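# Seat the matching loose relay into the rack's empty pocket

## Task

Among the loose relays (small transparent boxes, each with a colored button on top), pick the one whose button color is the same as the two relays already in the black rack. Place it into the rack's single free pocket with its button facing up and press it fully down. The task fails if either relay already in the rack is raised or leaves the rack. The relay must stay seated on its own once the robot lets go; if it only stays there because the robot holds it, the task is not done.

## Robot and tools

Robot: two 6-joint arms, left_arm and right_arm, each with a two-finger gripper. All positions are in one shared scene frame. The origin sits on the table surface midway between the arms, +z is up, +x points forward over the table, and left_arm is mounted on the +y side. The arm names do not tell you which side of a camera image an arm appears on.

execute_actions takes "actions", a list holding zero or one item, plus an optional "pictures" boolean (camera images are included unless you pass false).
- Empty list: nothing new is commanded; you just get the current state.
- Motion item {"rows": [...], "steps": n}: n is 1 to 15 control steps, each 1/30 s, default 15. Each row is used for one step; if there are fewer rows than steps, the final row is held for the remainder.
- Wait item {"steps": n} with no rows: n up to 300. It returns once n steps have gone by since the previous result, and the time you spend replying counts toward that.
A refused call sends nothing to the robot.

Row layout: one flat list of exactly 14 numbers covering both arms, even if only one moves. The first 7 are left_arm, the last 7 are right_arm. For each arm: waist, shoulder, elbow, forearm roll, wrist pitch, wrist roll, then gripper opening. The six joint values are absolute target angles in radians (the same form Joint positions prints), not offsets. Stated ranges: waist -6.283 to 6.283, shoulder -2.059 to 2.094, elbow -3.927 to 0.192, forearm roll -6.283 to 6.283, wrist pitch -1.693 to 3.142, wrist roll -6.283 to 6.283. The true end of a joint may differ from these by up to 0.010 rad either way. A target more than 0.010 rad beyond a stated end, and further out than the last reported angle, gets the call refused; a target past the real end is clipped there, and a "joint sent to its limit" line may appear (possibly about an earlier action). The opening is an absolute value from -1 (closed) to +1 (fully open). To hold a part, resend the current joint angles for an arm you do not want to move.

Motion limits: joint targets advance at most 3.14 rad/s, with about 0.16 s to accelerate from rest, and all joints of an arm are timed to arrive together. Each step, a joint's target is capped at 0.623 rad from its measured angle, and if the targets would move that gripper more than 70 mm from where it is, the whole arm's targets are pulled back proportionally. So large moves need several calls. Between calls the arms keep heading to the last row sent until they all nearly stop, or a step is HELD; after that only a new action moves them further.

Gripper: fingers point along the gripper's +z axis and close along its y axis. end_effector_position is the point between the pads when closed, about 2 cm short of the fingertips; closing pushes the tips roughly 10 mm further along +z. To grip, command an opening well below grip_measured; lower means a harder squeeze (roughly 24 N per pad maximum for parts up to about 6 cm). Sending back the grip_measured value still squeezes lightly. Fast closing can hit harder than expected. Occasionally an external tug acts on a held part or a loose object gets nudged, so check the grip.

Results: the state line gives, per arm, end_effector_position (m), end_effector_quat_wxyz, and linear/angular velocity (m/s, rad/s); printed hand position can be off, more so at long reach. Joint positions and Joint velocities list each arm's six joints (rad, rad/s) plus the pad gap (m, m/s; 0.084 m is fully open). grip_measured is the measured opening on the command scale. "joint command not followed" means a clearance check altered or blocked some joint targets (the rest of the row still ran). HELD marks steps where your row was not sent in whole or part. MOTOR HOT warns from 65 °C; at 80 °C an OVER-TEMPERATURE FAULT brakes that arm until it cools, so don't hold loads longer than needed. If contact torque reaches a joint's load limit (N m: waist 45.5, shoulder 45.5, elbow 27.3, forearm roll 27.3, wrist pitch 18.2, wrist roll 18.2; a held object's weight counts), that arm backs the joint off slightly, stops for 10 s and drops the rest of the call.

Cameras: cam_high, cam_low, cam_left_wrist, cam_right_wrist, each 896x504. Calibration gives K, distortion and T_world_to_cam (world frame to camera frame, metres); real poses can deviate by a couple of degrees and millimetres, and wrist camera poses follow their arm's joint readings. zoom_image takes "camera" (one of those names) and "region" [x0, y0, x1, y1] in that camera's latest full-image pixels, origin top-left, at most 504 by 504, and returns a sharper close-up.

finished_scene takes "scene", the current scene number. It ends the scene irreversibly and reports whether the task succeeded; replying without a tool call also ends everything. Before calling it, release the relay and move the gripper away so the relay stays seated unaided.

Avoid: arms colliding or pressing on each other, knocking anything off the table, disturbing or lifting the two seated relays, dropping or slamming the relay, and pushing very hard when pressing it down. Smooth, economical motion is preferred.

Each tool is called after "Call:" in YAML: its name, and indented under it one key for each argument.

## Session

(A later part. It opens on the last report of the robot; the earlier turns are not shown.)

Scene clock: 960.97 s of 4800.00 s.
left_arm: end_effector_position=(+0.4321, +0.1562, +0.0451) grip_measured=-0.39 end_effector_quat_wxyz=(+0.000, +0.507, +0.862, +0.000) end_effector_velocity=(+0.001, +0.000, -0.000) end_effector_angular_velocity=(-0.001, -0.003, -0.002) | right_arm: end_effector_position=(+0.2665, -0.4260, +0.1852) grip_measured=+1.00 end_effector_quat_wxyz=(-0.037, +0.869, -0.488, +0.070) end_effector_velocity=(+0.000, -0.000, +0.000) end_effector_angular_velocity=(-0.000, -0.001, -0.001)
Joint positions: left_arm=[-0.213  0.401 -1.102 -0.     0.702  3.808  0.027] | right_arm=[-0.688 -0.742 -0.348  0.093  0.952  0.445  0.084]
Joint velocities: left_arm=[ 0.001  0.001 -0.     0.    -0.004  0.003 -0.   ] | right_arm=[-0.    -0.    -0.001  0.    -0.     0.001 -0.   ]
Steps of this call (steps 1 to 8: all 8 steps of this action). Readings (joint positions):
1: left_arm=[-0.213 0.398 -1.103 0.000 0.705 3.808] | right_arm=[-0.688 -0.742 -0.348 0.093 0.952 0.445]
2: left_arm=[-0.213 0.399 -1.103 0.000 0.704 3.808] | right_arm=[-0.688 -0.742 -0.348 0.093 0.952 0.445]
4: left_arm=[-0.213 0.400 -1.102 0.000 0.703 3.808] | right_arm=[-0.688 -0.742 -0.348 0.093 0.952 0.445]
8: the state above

Call:
execute_actions:
  actions:
    - {"rows": [[-0.21341, 0.401828, -1.102226, 0, 0.700397, 3.80788, -1, -0.688, -0.742, -0.348, 0.093, 0.952, 0.445, 1], [-0.21341, 0.402871, -1.102080, 0, 0.699209, 3.80788, -1, -0.688, -0.742, -0.348, 0.093, 0.952, 0.445, 1], [-0.21341, 0.403913, -1.101935, 0, 0.698021, 3.80788, -1, -0.688, -0.742, -0.348, 0.093, 0.952, 0.445, 1], [-0.21341, 0.404956, -1.101790, 0, 0.696833, 3.80788, -1, -0.688, -0.742, -0.348, 0.093, 0.952, 0.445, 1], [-0.21341, 0.405998, -1.101644, 0, 0.695645, 3.80788, -1, -0.688, -0.742, -0.348, 0.093, 0.952, 0.445, 1], [-0.21341, 0.407041, -1.101499, 0, 0.694457, 3.80788, -1, -0.688, -0.742, -0.348, 0.093, 0.952, 0.445, 1], [-0.21341, 0.408083, -1.101353, 0, 0.693269, 3.80788, -1, -0.688, -0.742, -0.348, 0.093, 0.952, 0.445, 1], [-0.21341, 0.409126, -1.101208, 0, 0.692081, 3.80788, -1, -0.688, -0.742, -0.348, 0.093, 0.952, 0.445, 1], [-0.21341, 0.410169, -1.101063, 0, 0.690894, 3.80788, -1, -0.688, -0.742, -0.348, 0.093, 0.952, 0.445, 1], [-0.21341, 0.411211, -1.100917, 0, 0.689706, 3.80788, -1, -0.688, -0.742, -0.348, 0.093, 0.952, 0.445, 1], [-0.21341, 0.412254, -1.100772, 0, 0.688518, 3.80788, -1, -0.688, -0.742, -0.348, 0.093, 0.952, 0.445, 1], [-0.21341, 0.413296, -1.100627, 0, 0.687330, 3.80788, -1, -0.688, -0.742, -0.348, 0.093, 0.952, 0.445, 1], [-0.21341, 0.414339, -1.100481, 0, 0.686142, 3.80788, -1, -0.688, -0.742, -0.348, 0.093, 0.952, 0.445, 1], [-0.21341, 0.415382, -1.100336, 0, 0.684954, 3.80788, -1, -0.688, -0.742, -0.348, 0.093, 0.952, 0.445, 1]], "steps": 15}
  pictures: false

Call:
execute_actions:
  actions:
    - {"rows": [[-0.21341, 0.415382, -1.100336, 0, 0.684954, 3.80788, -1, -0.688, -0.742, -0.348, 0.093, 0.952, 0.445, 1]], "steps": 8}

Scene clock: 991.90 s of 4800.00 s.
left_arm: end_effector_position=(+0.4320, +0.1563, +0.0397) grip_measured=-0.39 end_effector_quat_wxyz=(-0.000, +0.507, +0.862, -0.000) end_effector_velocity=(-0.000, +0.000, -0.014) end_effector_angular_velocity=(+0.000, +0.001, -0.002) | right_arm: end_effector_position=(+0.2665, -0.4260, +0.1852) grip_measured=+1.00 end_effector_quat_wxyz=(-0.037, +0.869, -0.488, +0.070) end_effector_velocity=(-0.000, -0.001, +0.000) end_effector_angular_velocity=(-0.003, +0.001, +0.002)
Joint positions: left_arm=[-0.213  0.412 -1.101  0.     0.689  3.808  0.027] | right_arm=[-0.688 -0.742 -0.348  0.093  0.952  0.445  0.084]
Joint velocities: left_arm=[ 0.     0.03   0.004 -0.    -0.033  0.002 -0.   ] | right_arm=[ 0.    -0.    -0.    -0.003 -0.    -0.    -0.   ]
Steps of this call (steps 1 to 15: the robot went on to your last target; steps 16 to 90: nothing new was sent; then 27.43 s passed at rest; steps 91 to 105: all 15 steps of this action). Readings (joint positions):
91: left_arm=[-0.213 0.401 -1.102 0.000 0.702 3.808] | right_arm=[-0.688 -0.742 -0.348 0.093 0.952 0.445]
92: left_arm=[-0.213 0.401 -1.102 -0.000 0.701 3.808] | right_arm=[-0.688 -0.742 -0.348 0.093 0.952 0.445]
94: left_arm=[-0.213 0.402 -1.102 -0.000 0.701 3.808] | right_arm=[-0.688 -0.742 -0.348 0.093 0.952 0.445]
98: left_arm=[-0.213 0.405 -1.102 0.000 0.697 3.808] | right_arm=[-0.688 -0.742 -0.348 0.093 0.952 0.445]
105: the state above

Scene clock: 992.17 s of 4800.00 s.
left_arm: end_effector_position=(+0.4321, +0.1563, +0.0381) grip_measured=-0.39 end_effector_quat_wxyz=(+0.000, +0.507, +0.862, +0.000) end_effector_velocity=(+0.001, +0.001, -0.000) end_effector_angular_velocity=(-0.000, -0.001, +0.003) | right_arm: end_effector_position=(+0.2665, -0.4260, +0.1852) grip_measured=+1.00 end_effector_quat_wxyz=(-0.037, +0.869, -0.488, +0.070) end_effector_velocity=(+0.000, -0.000, +0.000) end_effector_angular_velocity=(+0.002, -0.001, -0.003)
Joint positions: left_arm=[-0.213  0.415 -1.1   -0.     0.685  3.808  0.027] | right_arm=[-0.688 -0.742 -0.348  0.093  0.952  0.445  0.084]
Joint velocities: left_arm=[ 0.002  0.001 -0.     0.    -0.002 -0.001 -0.   ] | right_arm=[-0.001  0.001 -0.001  0.002  0.     0.001 -0.   ]
Steps of this call (steps 1 to 8: all 8 steps of this action). Readings (joint positions):
1: left_arm=[-0.213 0.413 -1.101 0.000 0.688 3.808] | right_arm=[-0.688 -0.742 -0.348 0.093 0.952 0.445]
2: left_arm=[-0.213 0.414 -1.101 0.000 0.687 3.808] | right_arm=[-0.688 -0.742 -0.348 0.093 0.952 0.445]
4: left_arm=[-0.213 0.415 -1.100 0.000 0.686 3.808] | right_arm=[-0.688 -0.742 -0.348 0.093 0.952 0.445]
8: the state above
camera_calibration (this result's frames):
cam_left_wrist: T_world_to_cam=[[0.878894, 0.476991, 0.00495677, -0.419837], [0.477, -0.878729, -0.0175217, 0.00474808], [-0.00400204, 0.0177641, -0.999834, 0.165386], [0, 0, 0, 1]] pos_world=[0.36739, 0.201493, 0.167523]
cam_right_wrist: T_world_to_cam=[[-0.843848, -0.523046, -0.119763, 0.0534568], [-0.514909, 0.85213, -0.093507, 0.587197], [0.150962, -0.0172387, -0.988389, 0.267144], [0, 0, 0, 1]] pos_world=[0.307134, -0.467802, 0.325351]

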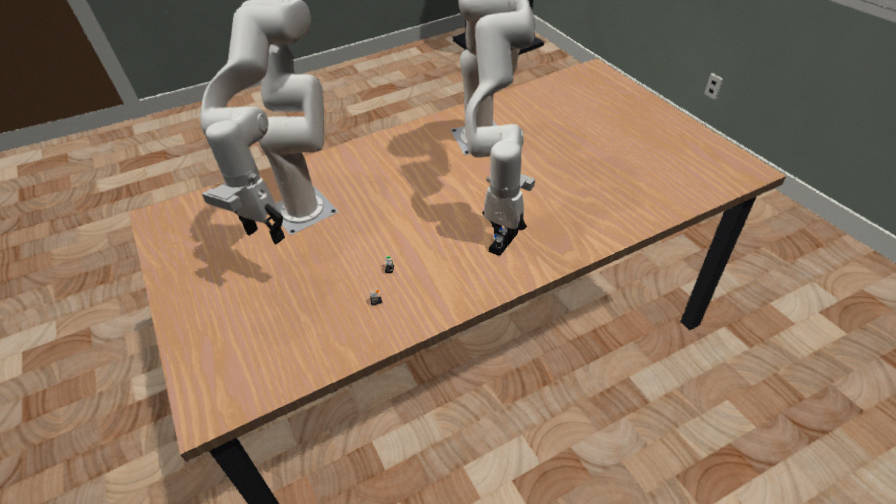

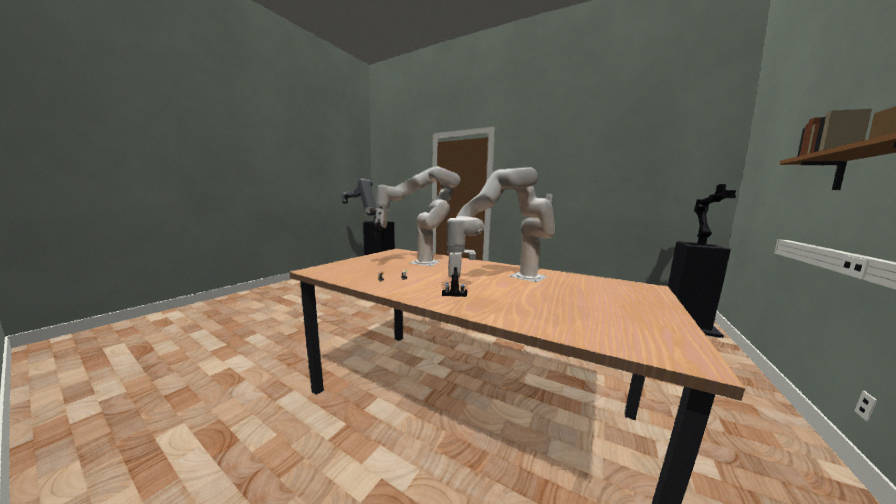

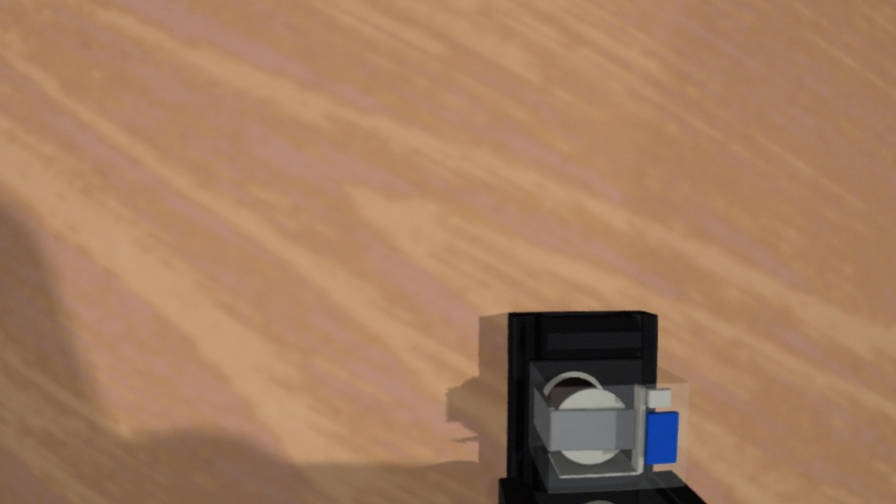

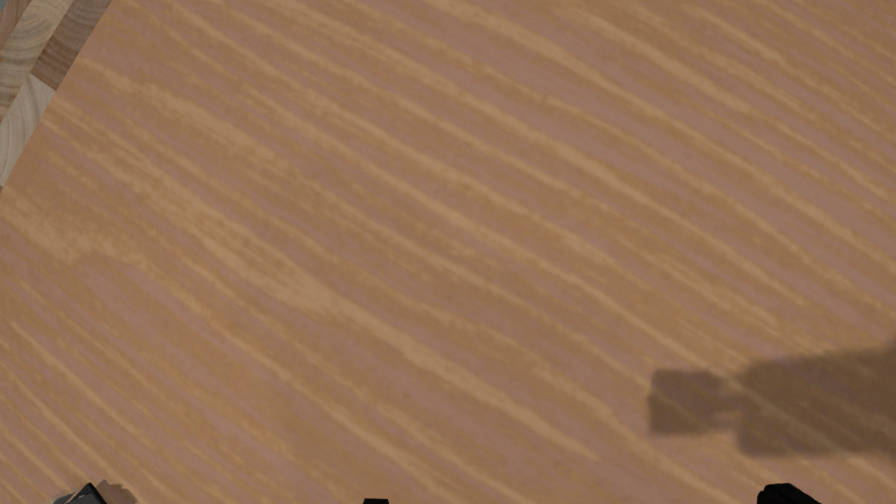

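Call:
execute_actions:
  actions:
    - {"rows": [[-0.21341, 0.416424, -1.100191, 0, 0.683766, 3.80788, -1, -0.688, -0.742, -0.348, 0.093, 0.952, 0.445, 1], [-0.21341, 0.416424, -1.100191, 0, 0.683766, 3.80788, -1, -0.688, -0.742, -0.348, 0.093, 0.952, 0.445, 1], [-0.21341, 0.417467, -1.100045, 0, 0.682578, 3.80788, -1, -0.688, -0.742, -0.348, 0.093, 0.952, 0.445, 1], [-0.21341, 0.417467, -1.100045, 0, 0.682578, 3.80788, -1, -0.688, -0.742, -0.348, 0.093, 0.952, 0.445, 1], [-0.21341, 0.417467, -1.100045, 0, 0.682578, 3.80788, -1, -0.688, -0.742, -0.348, 0.093, 0.952, 0.445, 1], [-0.21341, 0.417467, -1.100045, 0, 0.682578, 3.80788, -1, -0.688, -0.742, -0.348, 0.093, 0.952, 0.445, 1], [-0.21341, 0.418510, -1.099900, 0, 0.681390, 3.80788, -1, -0.688, -0.742, -0.348, 0.093, 0.952, 0.445, 1]], "steps": 12}
  pictures: false

Scene clock: 1006.97 s of 4800.00 s.
left_arm: end_effector_position=(+0.4326, +0.1560, +0.0375) grip_measured=-0.39 end_effector_quat_wxyz=(+0.001, +0.507, +0.862, +0.000) end_effector_velocity=(+0.000, -0.000, -0.001) end_effector_angular_velocity=(-0.001, -0.002, +0.000) | right_arm: end_effector_position=(+0.2665, -0.4260, +0.1852) grip_measured=+1.00 end_effector_quat_wxyz=(-0.037, +0.869, -0.488, +0.070) end_effector_velocity=(-0.000, -0.000, -0.000) end_effector_angular_velocity=(-0.001, +0.000, +0.002)
Joint positions: left_arm=[-0.213  0.417 -1.101  0.     0.682  3.808  0.027] | right_arm=[-0.688 -0.742 -0.348  0.093  0.952  0.445  0.084]
Joint velocities: left_arm=[-0.     0.003 -0.001  0.    -0.004 -0.001  0.   ] | right_arm=[-0.    -0.     0.    -0.    -0.001 -0.002 -0.   ]
Steps of this call (steps 1 to 15: the robot went on to your last target; steps 16 to 90: nothing new was sent; then 11.40 s passed at rest; steps 91 to 102: all 12 steps of this action). Readings (joint positions):
91: left_arm=[-0.213 0.415 -1.100 -0.000 0.685 3.808] | right_arm=[-0.688 -0.742 -0.348 0.093 0.952 0.445]
92: left_arm=[-0.213 0.415 -1.100 -0.000 0.685 3.808] | right_arm=[-0.688 -0.742 -0.348 0.093 0.952 0.445]
94: left_arm=[-0.213 0.416 -1.100 -0.000 0.684 3.808] | right_arm=[-0.688 -0.742 -0.348 0.093 0.952 0.445]
98: left_arm=[-0.213 0.417 -1.101 0.000 0.683 3.808] | right_arm=[-0.688 -0.742 -0.348 0.093 0.952 0.445]
102: the state above

Call:
execute_actions:
  actions:
    - {"rows": [[-0.21341, 0.415799, -1.100278, 0, 0.684479, 3.80788, -1, -0.688, -0.742, -0.348, 0.093, 0.952, 0.445, 1]], "steps": 10}
  pictures: false

Call:
execute_actions:
  actions:
    - {"rows": [[-0.21341, 0.415799, -1.100278, 0, 0.684479, 3.80788, -0.6, -0.688, -0.742, -0.348, 0.093, 0.952, 0.445, 1], [-0.21341, 0.415799, -1.100278, 0, 0.684479, 3.80788, -0.45, -0.688, -0.742, -0.348, 0.093, 0.952, 0.445, 1], [-0.21341, 0.415799, -1.100278, 0, 0.684479, 3.80788, -0.39, -0.688, -0.742, -0.348, 0.093, 0.952, 0.445, 1], [-0.21341, 0.415799, -1.100278, 0, 0.684479, 3.80788, -0.36, -0.688, -0.742, -0.348, 0.093, 0.952, 0.445, 1], [-0.21341, 0.415799, -1.100278, 0, 0.684479, 3.80788, -0.33, -0.688, -0.742, -0.348, 0.093, 0.952, 0.445, 1], [-0.21341, 0.415799, -1.100278, 0, 0.684479, 3.80788, -0.3, -0.688, -0.742, -0.348, 0.093, 0.952, 0.445, 1], [-0.21341, 0.415799, -1.100278, 0, 0.684479, 3.80788, -0.25, -0.688, -0.742, -0.348, 0.093, 0.952, 0.445, 1], [-0.21341, 0.415799, -1.100278, 0, 0.684479, 3.80788, -0.2, -0.688, -0.742, -0.348, 0.093, 0.952, 0.445, 1], [-0.21341, 0.415799, -1.100278, 0, 0.684479, 3.80788, -0.1, -0.688, -0.742, -0.348, 0.093, 0.952, 0.445, 1], [-0.21341, 0.415799, -1.100278, 0, 0.684479, 3.80788, 0.0, -0.688, -0.742, -0.348, 0.093, 0.952, 0.445, 1], [-0.21341, 0.415799, -1.100278, 0, 0.684479, 3.80788, 0.15, -0.688, -0.742, -0.348, 0.093, 0.952, 0.445, 1], [-0.21341, 0.415799, -1.100278, 0, 0.684479, 3.80788, 0.3, -0.688, -0.742, -0.348, 0.093, 0.952, 0.445, 1]], "steps": 15}
  pictures: false

Scene clock: 1048.77 s of 4800.00 s.
left_arm: end_effector_position=(+0.4318, +0.1564, +0.0369) grip_measured=-0.38 end_effector_quat_wxyz=(-0.000, +0.507, +0.862, -0.000) end_effector_velocity=(-0.002, +0.000, +0.001) end_effector_angular_velocity=(+0.003, +0.006, -0.001) | right_arm: end_effector_position=(+0.2665, -0.4260, +0.1852) grip_measured=+1.00 end_effector_quat_wxyz=(-0.037, +0.869, -0.488, +0.070) end_effector_velocity=(-0.000, -0.000, -0.000) end_effector_angular_velocity=(-0.002, +0.001, +0.003)
Joint positions: left_arm=[-0.213  0.417 -1.1   -0.     0.683  3.808  0.027] | right_arm=[-0.688 -0.742 -0.348  0.093  0.952  0.445  0.084]
Joint velocities: left_arm=[-0.001 -0.005  0.003 -0.     0.009  0.    -0.   ] | right_arm=[ 0.    -0.     0.001 -0.002 -0.    -0.002 -0.   ]
Steps of this call (steps 1 to 15: the robot went on to your last target; steps 16 to 90: nothing new was sent; then 38.47 s passed at rest; steps 91 to 100: all 10 steps of this action). Readings (joint positions):
91: left_arm=[-0.213 0.418 -1.100 0.000 0.681 3.808] | right_arm=[-0.688 -0.742 -0.348 0.093 0.952 0.445]
92: left_arm=[-0.213 0.418 -1.100 -0.000 0.682 3.808] | right_arm=[-0.688 -0.742 -0.348 0.093 0.952 0.445]
94: left_arm=[-0.213 0.418 -1.100 0.000 0.682 3.808] | right_arm=[-0.688 -0.742 -0.348 0.093 0.952 0.445]
98: left_arm=[-0.213 0.418 -1.100 0.000 0.683 3.808] | right_arm=[-0.688 -0.742 -0.348 0.093 0.952 0.445]
100: the state above

Scene clock: 1049.27 s of 4800.00 s.
left_arm: end_effector_position=(+0.4298, +0.1573, +0.0352) grip_measured=+0.21 end_effector_quat_wxyz=(-0.004, +0.507, +0.862, -0.000) end_effector_velocity=(+0.016, -0.007, +0.017) end_effector_angular_velocity=(-0.019, -0.046, -0.002) | right_arm: end_effector_position=(+0.2665, -0.4260, +0.1852) grip_measured=+1.00 end_effector_quat_wxyz=(-0.037, +0.869, -0.488, +0.070) end_effector_velocity=(-0.000, +0.000, -0.000) end_effector_angular_velocity=(+0.001, -0.000, -0.001)
Joint positions: left_arm=[-0.213  0.419 -1.097  0.     0.686  3.808  0.053] | right_arm=[-0.688 -0.742 -0.348  0.093  0.952  0.445  0.084]
Joint velocities: left_arm=[-0.001 -0.016 -0.023  0.    -0.01   0.001  0.042] | right_arm=[ 0.    -0.     0.001  0.001 -0.001  0.001  0.   ]
Steps of this call (steps 1 to 15: all 15 steps of this action). Readings (joint positions):
1: left_arm=[-0.213 0.417 -1.100 -0.000 0.684 3.808] | right_arm=[-0.688 -0.742 -0.348 0.093 0.952 0.445]
2: left_arm=[-0.213 0.417 -1.100 -0.000 0.684 3.808] | right_arm=[-0.688 -0.742 -0.348 0.093 0.952 0.445]
4: left_arm=[-0.213 0.417 -1.100 -0.000 0.684 3.808] | right_arm=[-0.688 -0.742 -0.348 0.093 0.952 0.445]
8: left_arm=[-0.213 0.417 -1.098 -0.000 0.686 3.808] | right_arm=[-0.688 -0.742 -0.348 0.093 0.952 0.445]
15: the state above

Call:
execute_actions:
  actions:
    - {"rows": [[-0.21341, 0.386190, -1.104406, 0, 0.718216, 3.80788, 0.3, -0.688, -0.742, -0.348, 0.093, 0.952, 0.445, 1], [-0.21341, 0.386190, -1.104406, 0, 0.718216, 3.80788, 0.3, -0.688, -0.742, -0.348, 0.093, 0.952, 0.445, 1], [-0.21341, 0.386190, -1.104406, 0, 0.718216, 3.80788, 0.3, -0.688, -0.742, -0.348, 0.093, 0.952, 0.445, 1], [-0.21341, 0.386190, -1.104406, 0, 0.718216, 3.80788, 0.3, -0.688, -0.742, -0.348, 0.093, 0.952, 0.445, 1], [-0.21341, 0.386190, -1.104406, 0, 0.718216, 3.80788, 0.3, -0.688, -0.742, -0.348, 0.093, 0.952, 0.445, 1], [-0.21341, 0.360266, -1.109912, 0, 0.749646, 3.80788, 0.3, -0.688, -0.742, -0.348, 0.093, 0.952, 0.445, 1], [-0.21341, 0.360266, -1.109912, 0, 0.749646, 3.80788, 0.3, -0.688, -0.742, -0.348, 0.093, 0.952, 0.445, 1], [-0.21341, 0.360266, -1.109912, 0, 0.749646, 3.80788, 0.3, -0.688, -0.742, -0.348, 0.093, 0.952, 0.445, 1], [-0.21341, 0.360266, -1.109912, 0, 0.749646, 3.80788, 0.3, -0.688, -0.742, -0.348, 0.093, 0.952, 0.445, 1], [-0.21341, 0.360266, -1.109912, 0, 0.749646, 3.80788, 0.3, -0.688, -0.742, -0.348, 0.093, 0.952, 0.445, 1], [-0.21341, 0.26417, -1.15159, 0, 0.88742, 3.80788, 0.3, -0.688, -0.742, -0.348, 0.093, 0.952, 0.445, 1]], "steps": 15}
  pictures: false

Call:
execute_actions:
  actions:
    - {"steps": 20}

Scene clock: 1077.30 s of 4800.00 s.
left_arm: end_effector_position=(+0.4309, +0.1567, +0.0878) grip_measured=+0.29 end_effector_quat_wxyz=(-0.004, +0.507, +0.862, -0.000) end_effector_velocity=(+0.050, -0.021, +0.357) end_effector_angular_velocity=(-0.068, -0.161, +0.002) | right_arm: end_effector_position=(+0.2665, -0.4260, +0.1852) grip_measured=+1.00 end_effector_quat_wxyz=(-0.037, +0.869, -0.488, +0.070) end_effector_velocity=(-0.000, -0.000, -0.001) end_effector_angular_velocity=(-0.000, +0.003, +0.001)
Joint positions: left_arm=[-0.213  0.319 -1.127  0.     0.815  3.808  0.056] | right_arm=[-0.688 -0.742 -0.348  0.093  0.952  0.445  0.084]
Joint velocities: left_arm=[ 0.001 -0.582 -0.289 -0.001  0.696 -0.001  0.   ] | right_arm=[ 0.     0.002  0.001 -0.002 -0.001  0.    -0.   ]
Steps of this call (steps 1 to 15: the robot went on to your last target; steps 16 to 90: nothing new was sent; then 24.53 s passed at rest; steps 91 to 105: all 15 steps of this action). Readings (joint positions):
91: left_arm=[-0.213 0.416 -1.100 0.000 0.685 3.808] | right_arm=[-0.688 -0.742 -0.348 0.093 0.952 0.445]
92: left_arm=[-0.213 0.414 -1.100 0.000 0.688 3.808] | right_arm=[-0.688 -0.742 -0.348 0.093 0.952 0.445]
94: left_arm=[-0.213 0.404 -1.101 0.000 0.700 3.808] | right_arm=[-0.688 -0.742 -0.348 0.093 0.952 0.445]
98: left_arm=[-0.213 0.384 -1.105 -0.000 0.722 3.808] | right_arm=[-0.688 -0.742 -0.348 0.093 0.952 0.445]
105: the state above

Scene clock: 1077.97 s of 4800.00 s.
left_arm: end_effector_position=(+0.4320, +0.1563, +0.1198) grip_measured=+0.29 end_effector_quat_wxyz=(-0.000, +0.507, +0.862, -0.000) end_effector_velocity=(+0.001, -0.000, +0.001) end_effector_angular_velocity=(-0.001, -0.003, +0.002) | right_arm: end_effector_position=(+0.2665, -0.4260, +0.1852) grip_measured=+1.00 end_effector_quat_wxyz=(-0.037, +0.869, -0.488, +0.070) end_effector_velocity=(+0.000, -0.000, -0.000) end_effector_angular_velocity=(+0.000, -0.000, -0.000)
Joint positions: left_arm=[-0.213  0.264 -1.151  0.     0.887  3.808  0.056] | right_arm=[-0.688 -0.742 -0.348  0.093  0.952  0.445  0.084]
Joint velocities: left_arm=[ 0.    -0.002 -0.001 -0.    -0.001 -0.001  0.   ] | right_arm=[ 0.     0.001  0.     0.    -0.001  0.     0.   ]
Steps of this call (steps 1 to 20: the robot went on to your last target). Readings (joint positions):
1: left_arm=[-0.213 0.300 -1.136 -0.000 0.836 3.808] | right_arm=[-0.688 -0.742 -0.348 0.093 0.952 0.445]
2: left_arm=[-0.213 0.285 -1.145 -0.000 0.851 3.808] | right_arm=[-0.688 -0.742 -0.348 0.093 0.952 0.445]
4: left_arm=[-0.213 0.270 -1.152 -0.000 0.870 3.808] | right_arm=[-0.688 -0.742 -0.348 0.093 0.952 0.445]
8: left_arm=[-0.213 0.267 -1.150 0.000 0.884 3.808] | right_arm=[-0.688 -0.742 -0.348 0.093 0.952 0.445]
20: the state above
camera_calibration (this result's frames):
cam_left_wrist: T_world_to_cam=[[0.878898, 0.476988, 0.00468426, -0.420139], [0.47699, -0.878727, -0.0178623, 0.00631205], [-0.00440393, 0.0179335, -0.999829, 0.2472], [0, 0, 0, 1]] pos_world=[0.367337, 0.201515, 0.249239]
cam_right_wrist: T_world_to_cam=[[-0.843848, -0.523046, -0.119763, 0.0534569], [-0.514908, 0.85213, -0.0935072, 0.587197], [0.150962, -0.0172389, -0.988389, 0.267144], [0, 0, 0, 1]] pos_world=[0.307134, -0.467803, 0.325351]

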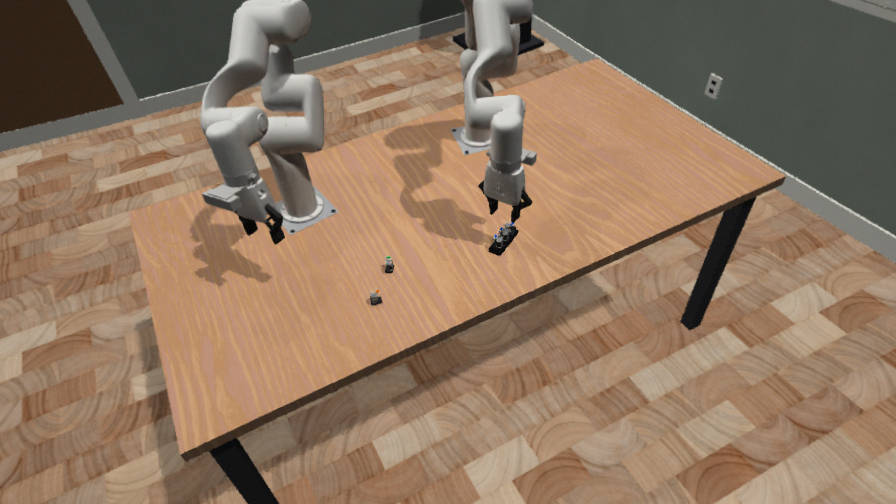

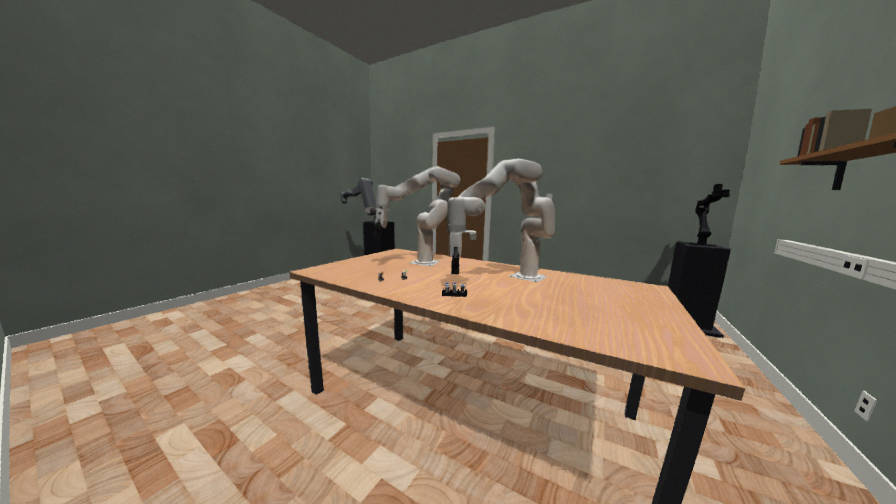

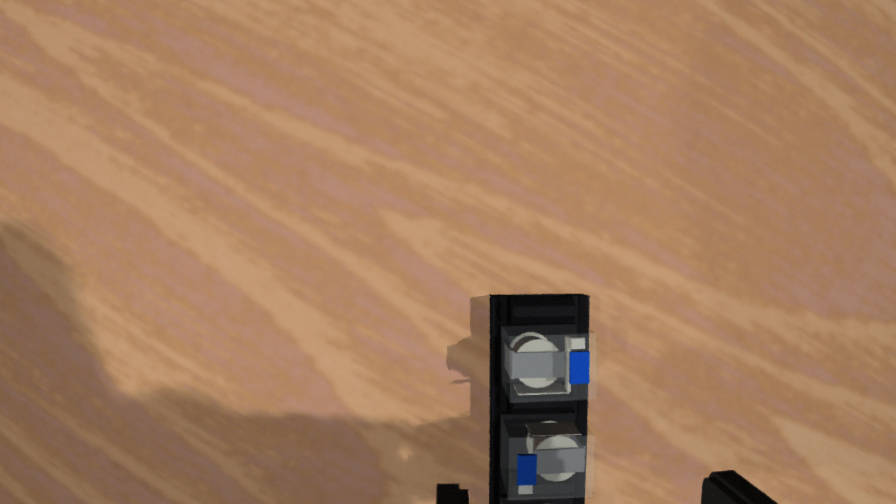

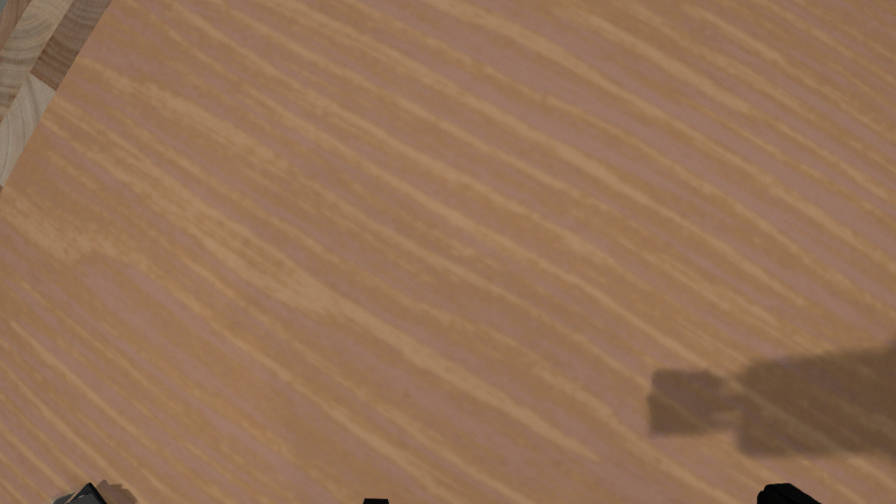

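The relay is in the middle pocket. I'll zoom in to check that it's fully seated.

Call:
zoom_image:
  camera: "cam_left_wrist"
  region: [440, 290, 660, 504]

Region (440, 290, 660, 504) of cam_left_wrist's 896x504 image, scaled by 2.291, with more detail than that image has; it fills the top 490 rows of this view, and the rest is white.

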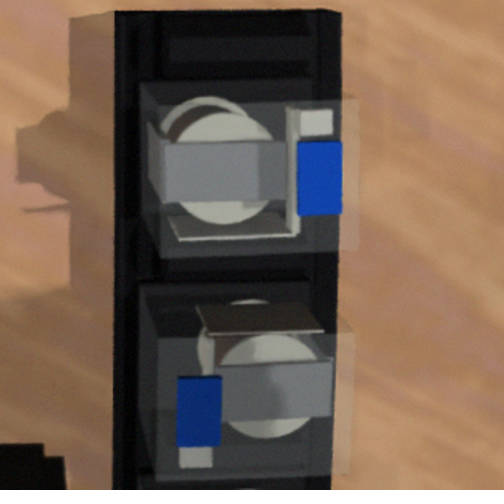

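Call:
execute_actions:
  actions:
    - {"rows": [[-0.241864, 0.515364, -1.524919, 0, 1.009555, 3.779426, 0.3, -0.688, -0.742, -0.348, 0.093, 0.952, 0.445, 1]], "steps": 15}
  pictures: false

Call:
execute_actions:
  actions:
    - {"steps": 20}

Scene clock: 1103.57 s of 4800.00 s.
left_arm: end_effector_position=(+0.4956, +0.1117, +0.1198) grip_measured=+0.29 end_effector_quat_wxyz=(-0.000, +0.507, +0.862, -0.000) end_effector_velocity=(+0.017, -0.009, +0.014) end_effector_angular_velocity=(-0.011, -0.024, +0.005) | right_arm: end_effector_position=(+0.2665, -0.4260, +0.1852) grip_measured=+1.00 end_effector_quat_wxyz=(-0.037, +0.869, -0.488, +0.070) end_effector_velocity=(-0.000, +0.000, -0.001) end_effector_angular_velocity=(+0.001, +0.001, +0.001)
Joint positions: left_arm=[-0.241  0.511 -1.518  0.     1.007  3.78   0.056] | right_arm=[-0.688 -0.742 -0.348  0.093  0.952  0.445  0.084]
Joint velocities: left_arm=[-0.003  0.031 -0.083  0.     0.027 -0.008  0.   ] | right_arm=[-0.     0.     0.001  0.001  0.    -0.001 -0.   ]
Steps of this call (steps 1 to 15: the robot went on to your last target; steps 16 to 90: nothing new was sent; then 22.10 s passed at rest; steps 91 to 105: all 15 steps of this action). Readings (joint positions):
91: left_arm=[-0.213 0.264 -1.152 0.000 0.887 3.808] | right_arm=[-0.688 -0.742 -0.348 0.093 0.952 0.445]
92: left_arm=[-0.214 0.266 -1.155 0.000 0.889 3.808] | right_arm=[-0.688 -0.742 -0.348 0.093 0.952 0.445]
94: left_arm=[-0.217 0.296 -1.200 0.000 0.905 3.804] | right_arm=[-0.688 -0.742 -0.348 0.093 0.952 0.445]
98: left_arm=[-0.233 0.436 -1.407 -0.000 0.969 3.789] | right_arm=[-0.688 -0.742 -0.348 0.093 0.952 0.445]
105: the state above

Scene clock: 1104.23 s of 4800.00 s.
left_arm: end_effector_position=(+0.4968, +0.1109, +0.1200) grip_measured=+0.29 end_effector_quat_wxyz=(+0.000, +0.507, +0.862, -0.000) end_effector_velocity=(-0.001, -0.002, +0.000) end_effector_angular_velocity=(-0.000, -0.001, -0.004) | right_arm: end_effector_position=(+0.2665, -0.4260, +0.1852) grip_measured=+1.00 end_effector_quat_wxyz=(-0.037, +0.869, -0.488, +0.070) end_effector_velocity=(+0.000, +0.000, +0.000) end_effector_angular_velocity=(+0.002, -0.000, -0.001)
Joint positions: left_arm=[-0.242  0.515 -1.525  0.     1.01   3.779  0.056] | right_arm=[-0.688 -0.742 -0.348  0.093  0.952  0.445  0.084]
Joint velocities: left_arm=[-0.003  0.    -0.     0.    -0.001  0.001 -0.   ] | right_arm=[ 0.     0.    -0.001  0.002  0.001  0.     0.   ]
Steps of this call (steps 1 to 15: the robot went on to your last target; steps 16 to 20: nothing new was sent). Readings (joint positions):
1: left_arm=[-0.241 0.512 -1.520 0.000 1.008 3.780] | right_arm=[-0.688 -0.742 -0.348 0.093 0.952 0.445]
2: left_arm=[-0.241 0.513 -1.522 0.000 1.009 3.780] | right_arm=[-0.688 -0.742 -0.348 0.093 0.952 0.445]
4: left_arm=[-0.242 0.513 -1.523 0.000 1.009 3.780] | right_arm=[-0.688 -0.742 -0.348 0.093 0.952 0.445]
8: left_arm=[-0.242 0.515 -1.524 0.000 1.010 3.779] | right_arm=[-0.688 -0.742 -0.348 0.093 0.952 0.445]
20: the state above
All arms were judged still, so your last target was given up. Only a new action makes them travel on or press farther. Fingers that are still opening or closing keep moving.
camera_calibration (this result's frames):
cam_left_wrist: T_world_to_cam=[[0.87889, 0.476999, 0.00493344, -0.455489], [0.477008, -0.878724, -0.0175505, -0.0645962], [-0.00403646, 0.0177783, -0.999834, 0.248348], [0, 0, 0, 1]] pos_world=[0.43214, 0.156091, 0.24942]
cam_right_wrist: T_world_to_cam=[[-0.843848, -0.523046, -0.119763, 0.053457], [-0.514908, 0.85213, -0.0935071, 0.587197], [0.150962, -0.0172389, -0.988389, 0.267144], [0, 0, 0, 1]] pos_world=[0.307134, -0.467803, 0.325351]

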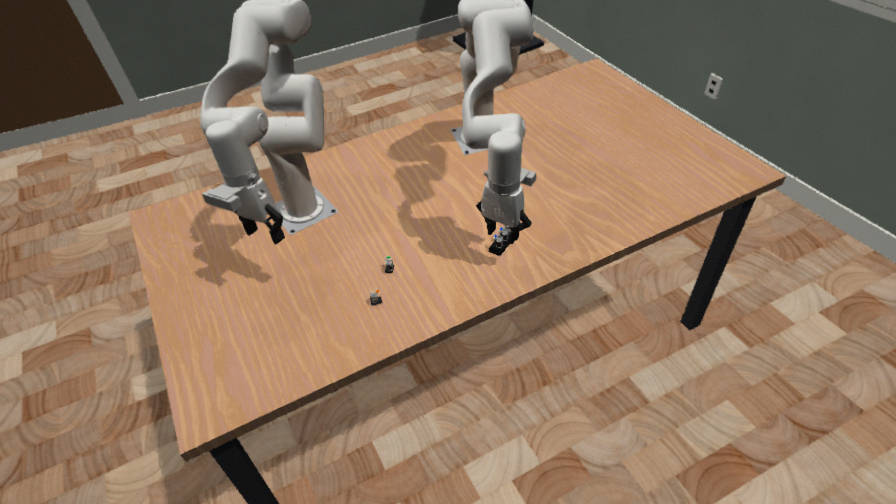

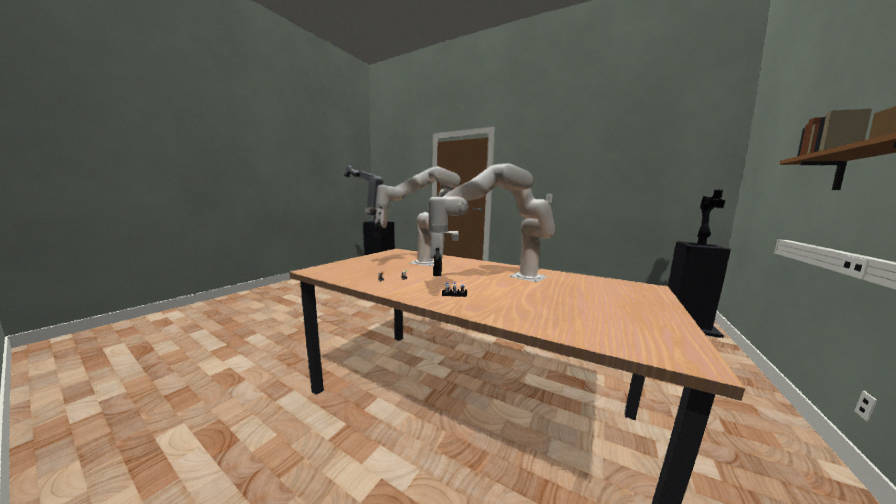

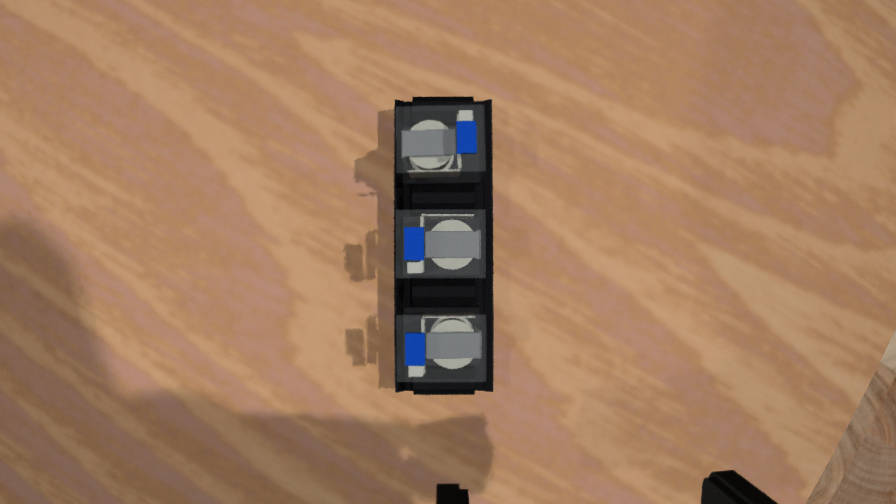

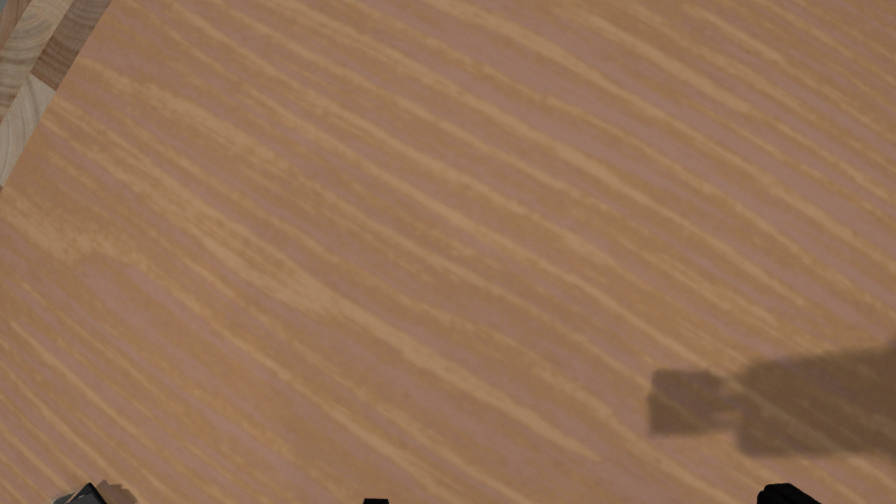

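The centred top view shows all three blue relays evenly spaced in the rack. Their button sizes and shadow lengths match, so the new relay sits at the same height as the other two. The arm is clear and the gripper is open, so I'm ending scene 2.

Call:
finished_scene:
  scene: 2

The scene is finished: the task was done.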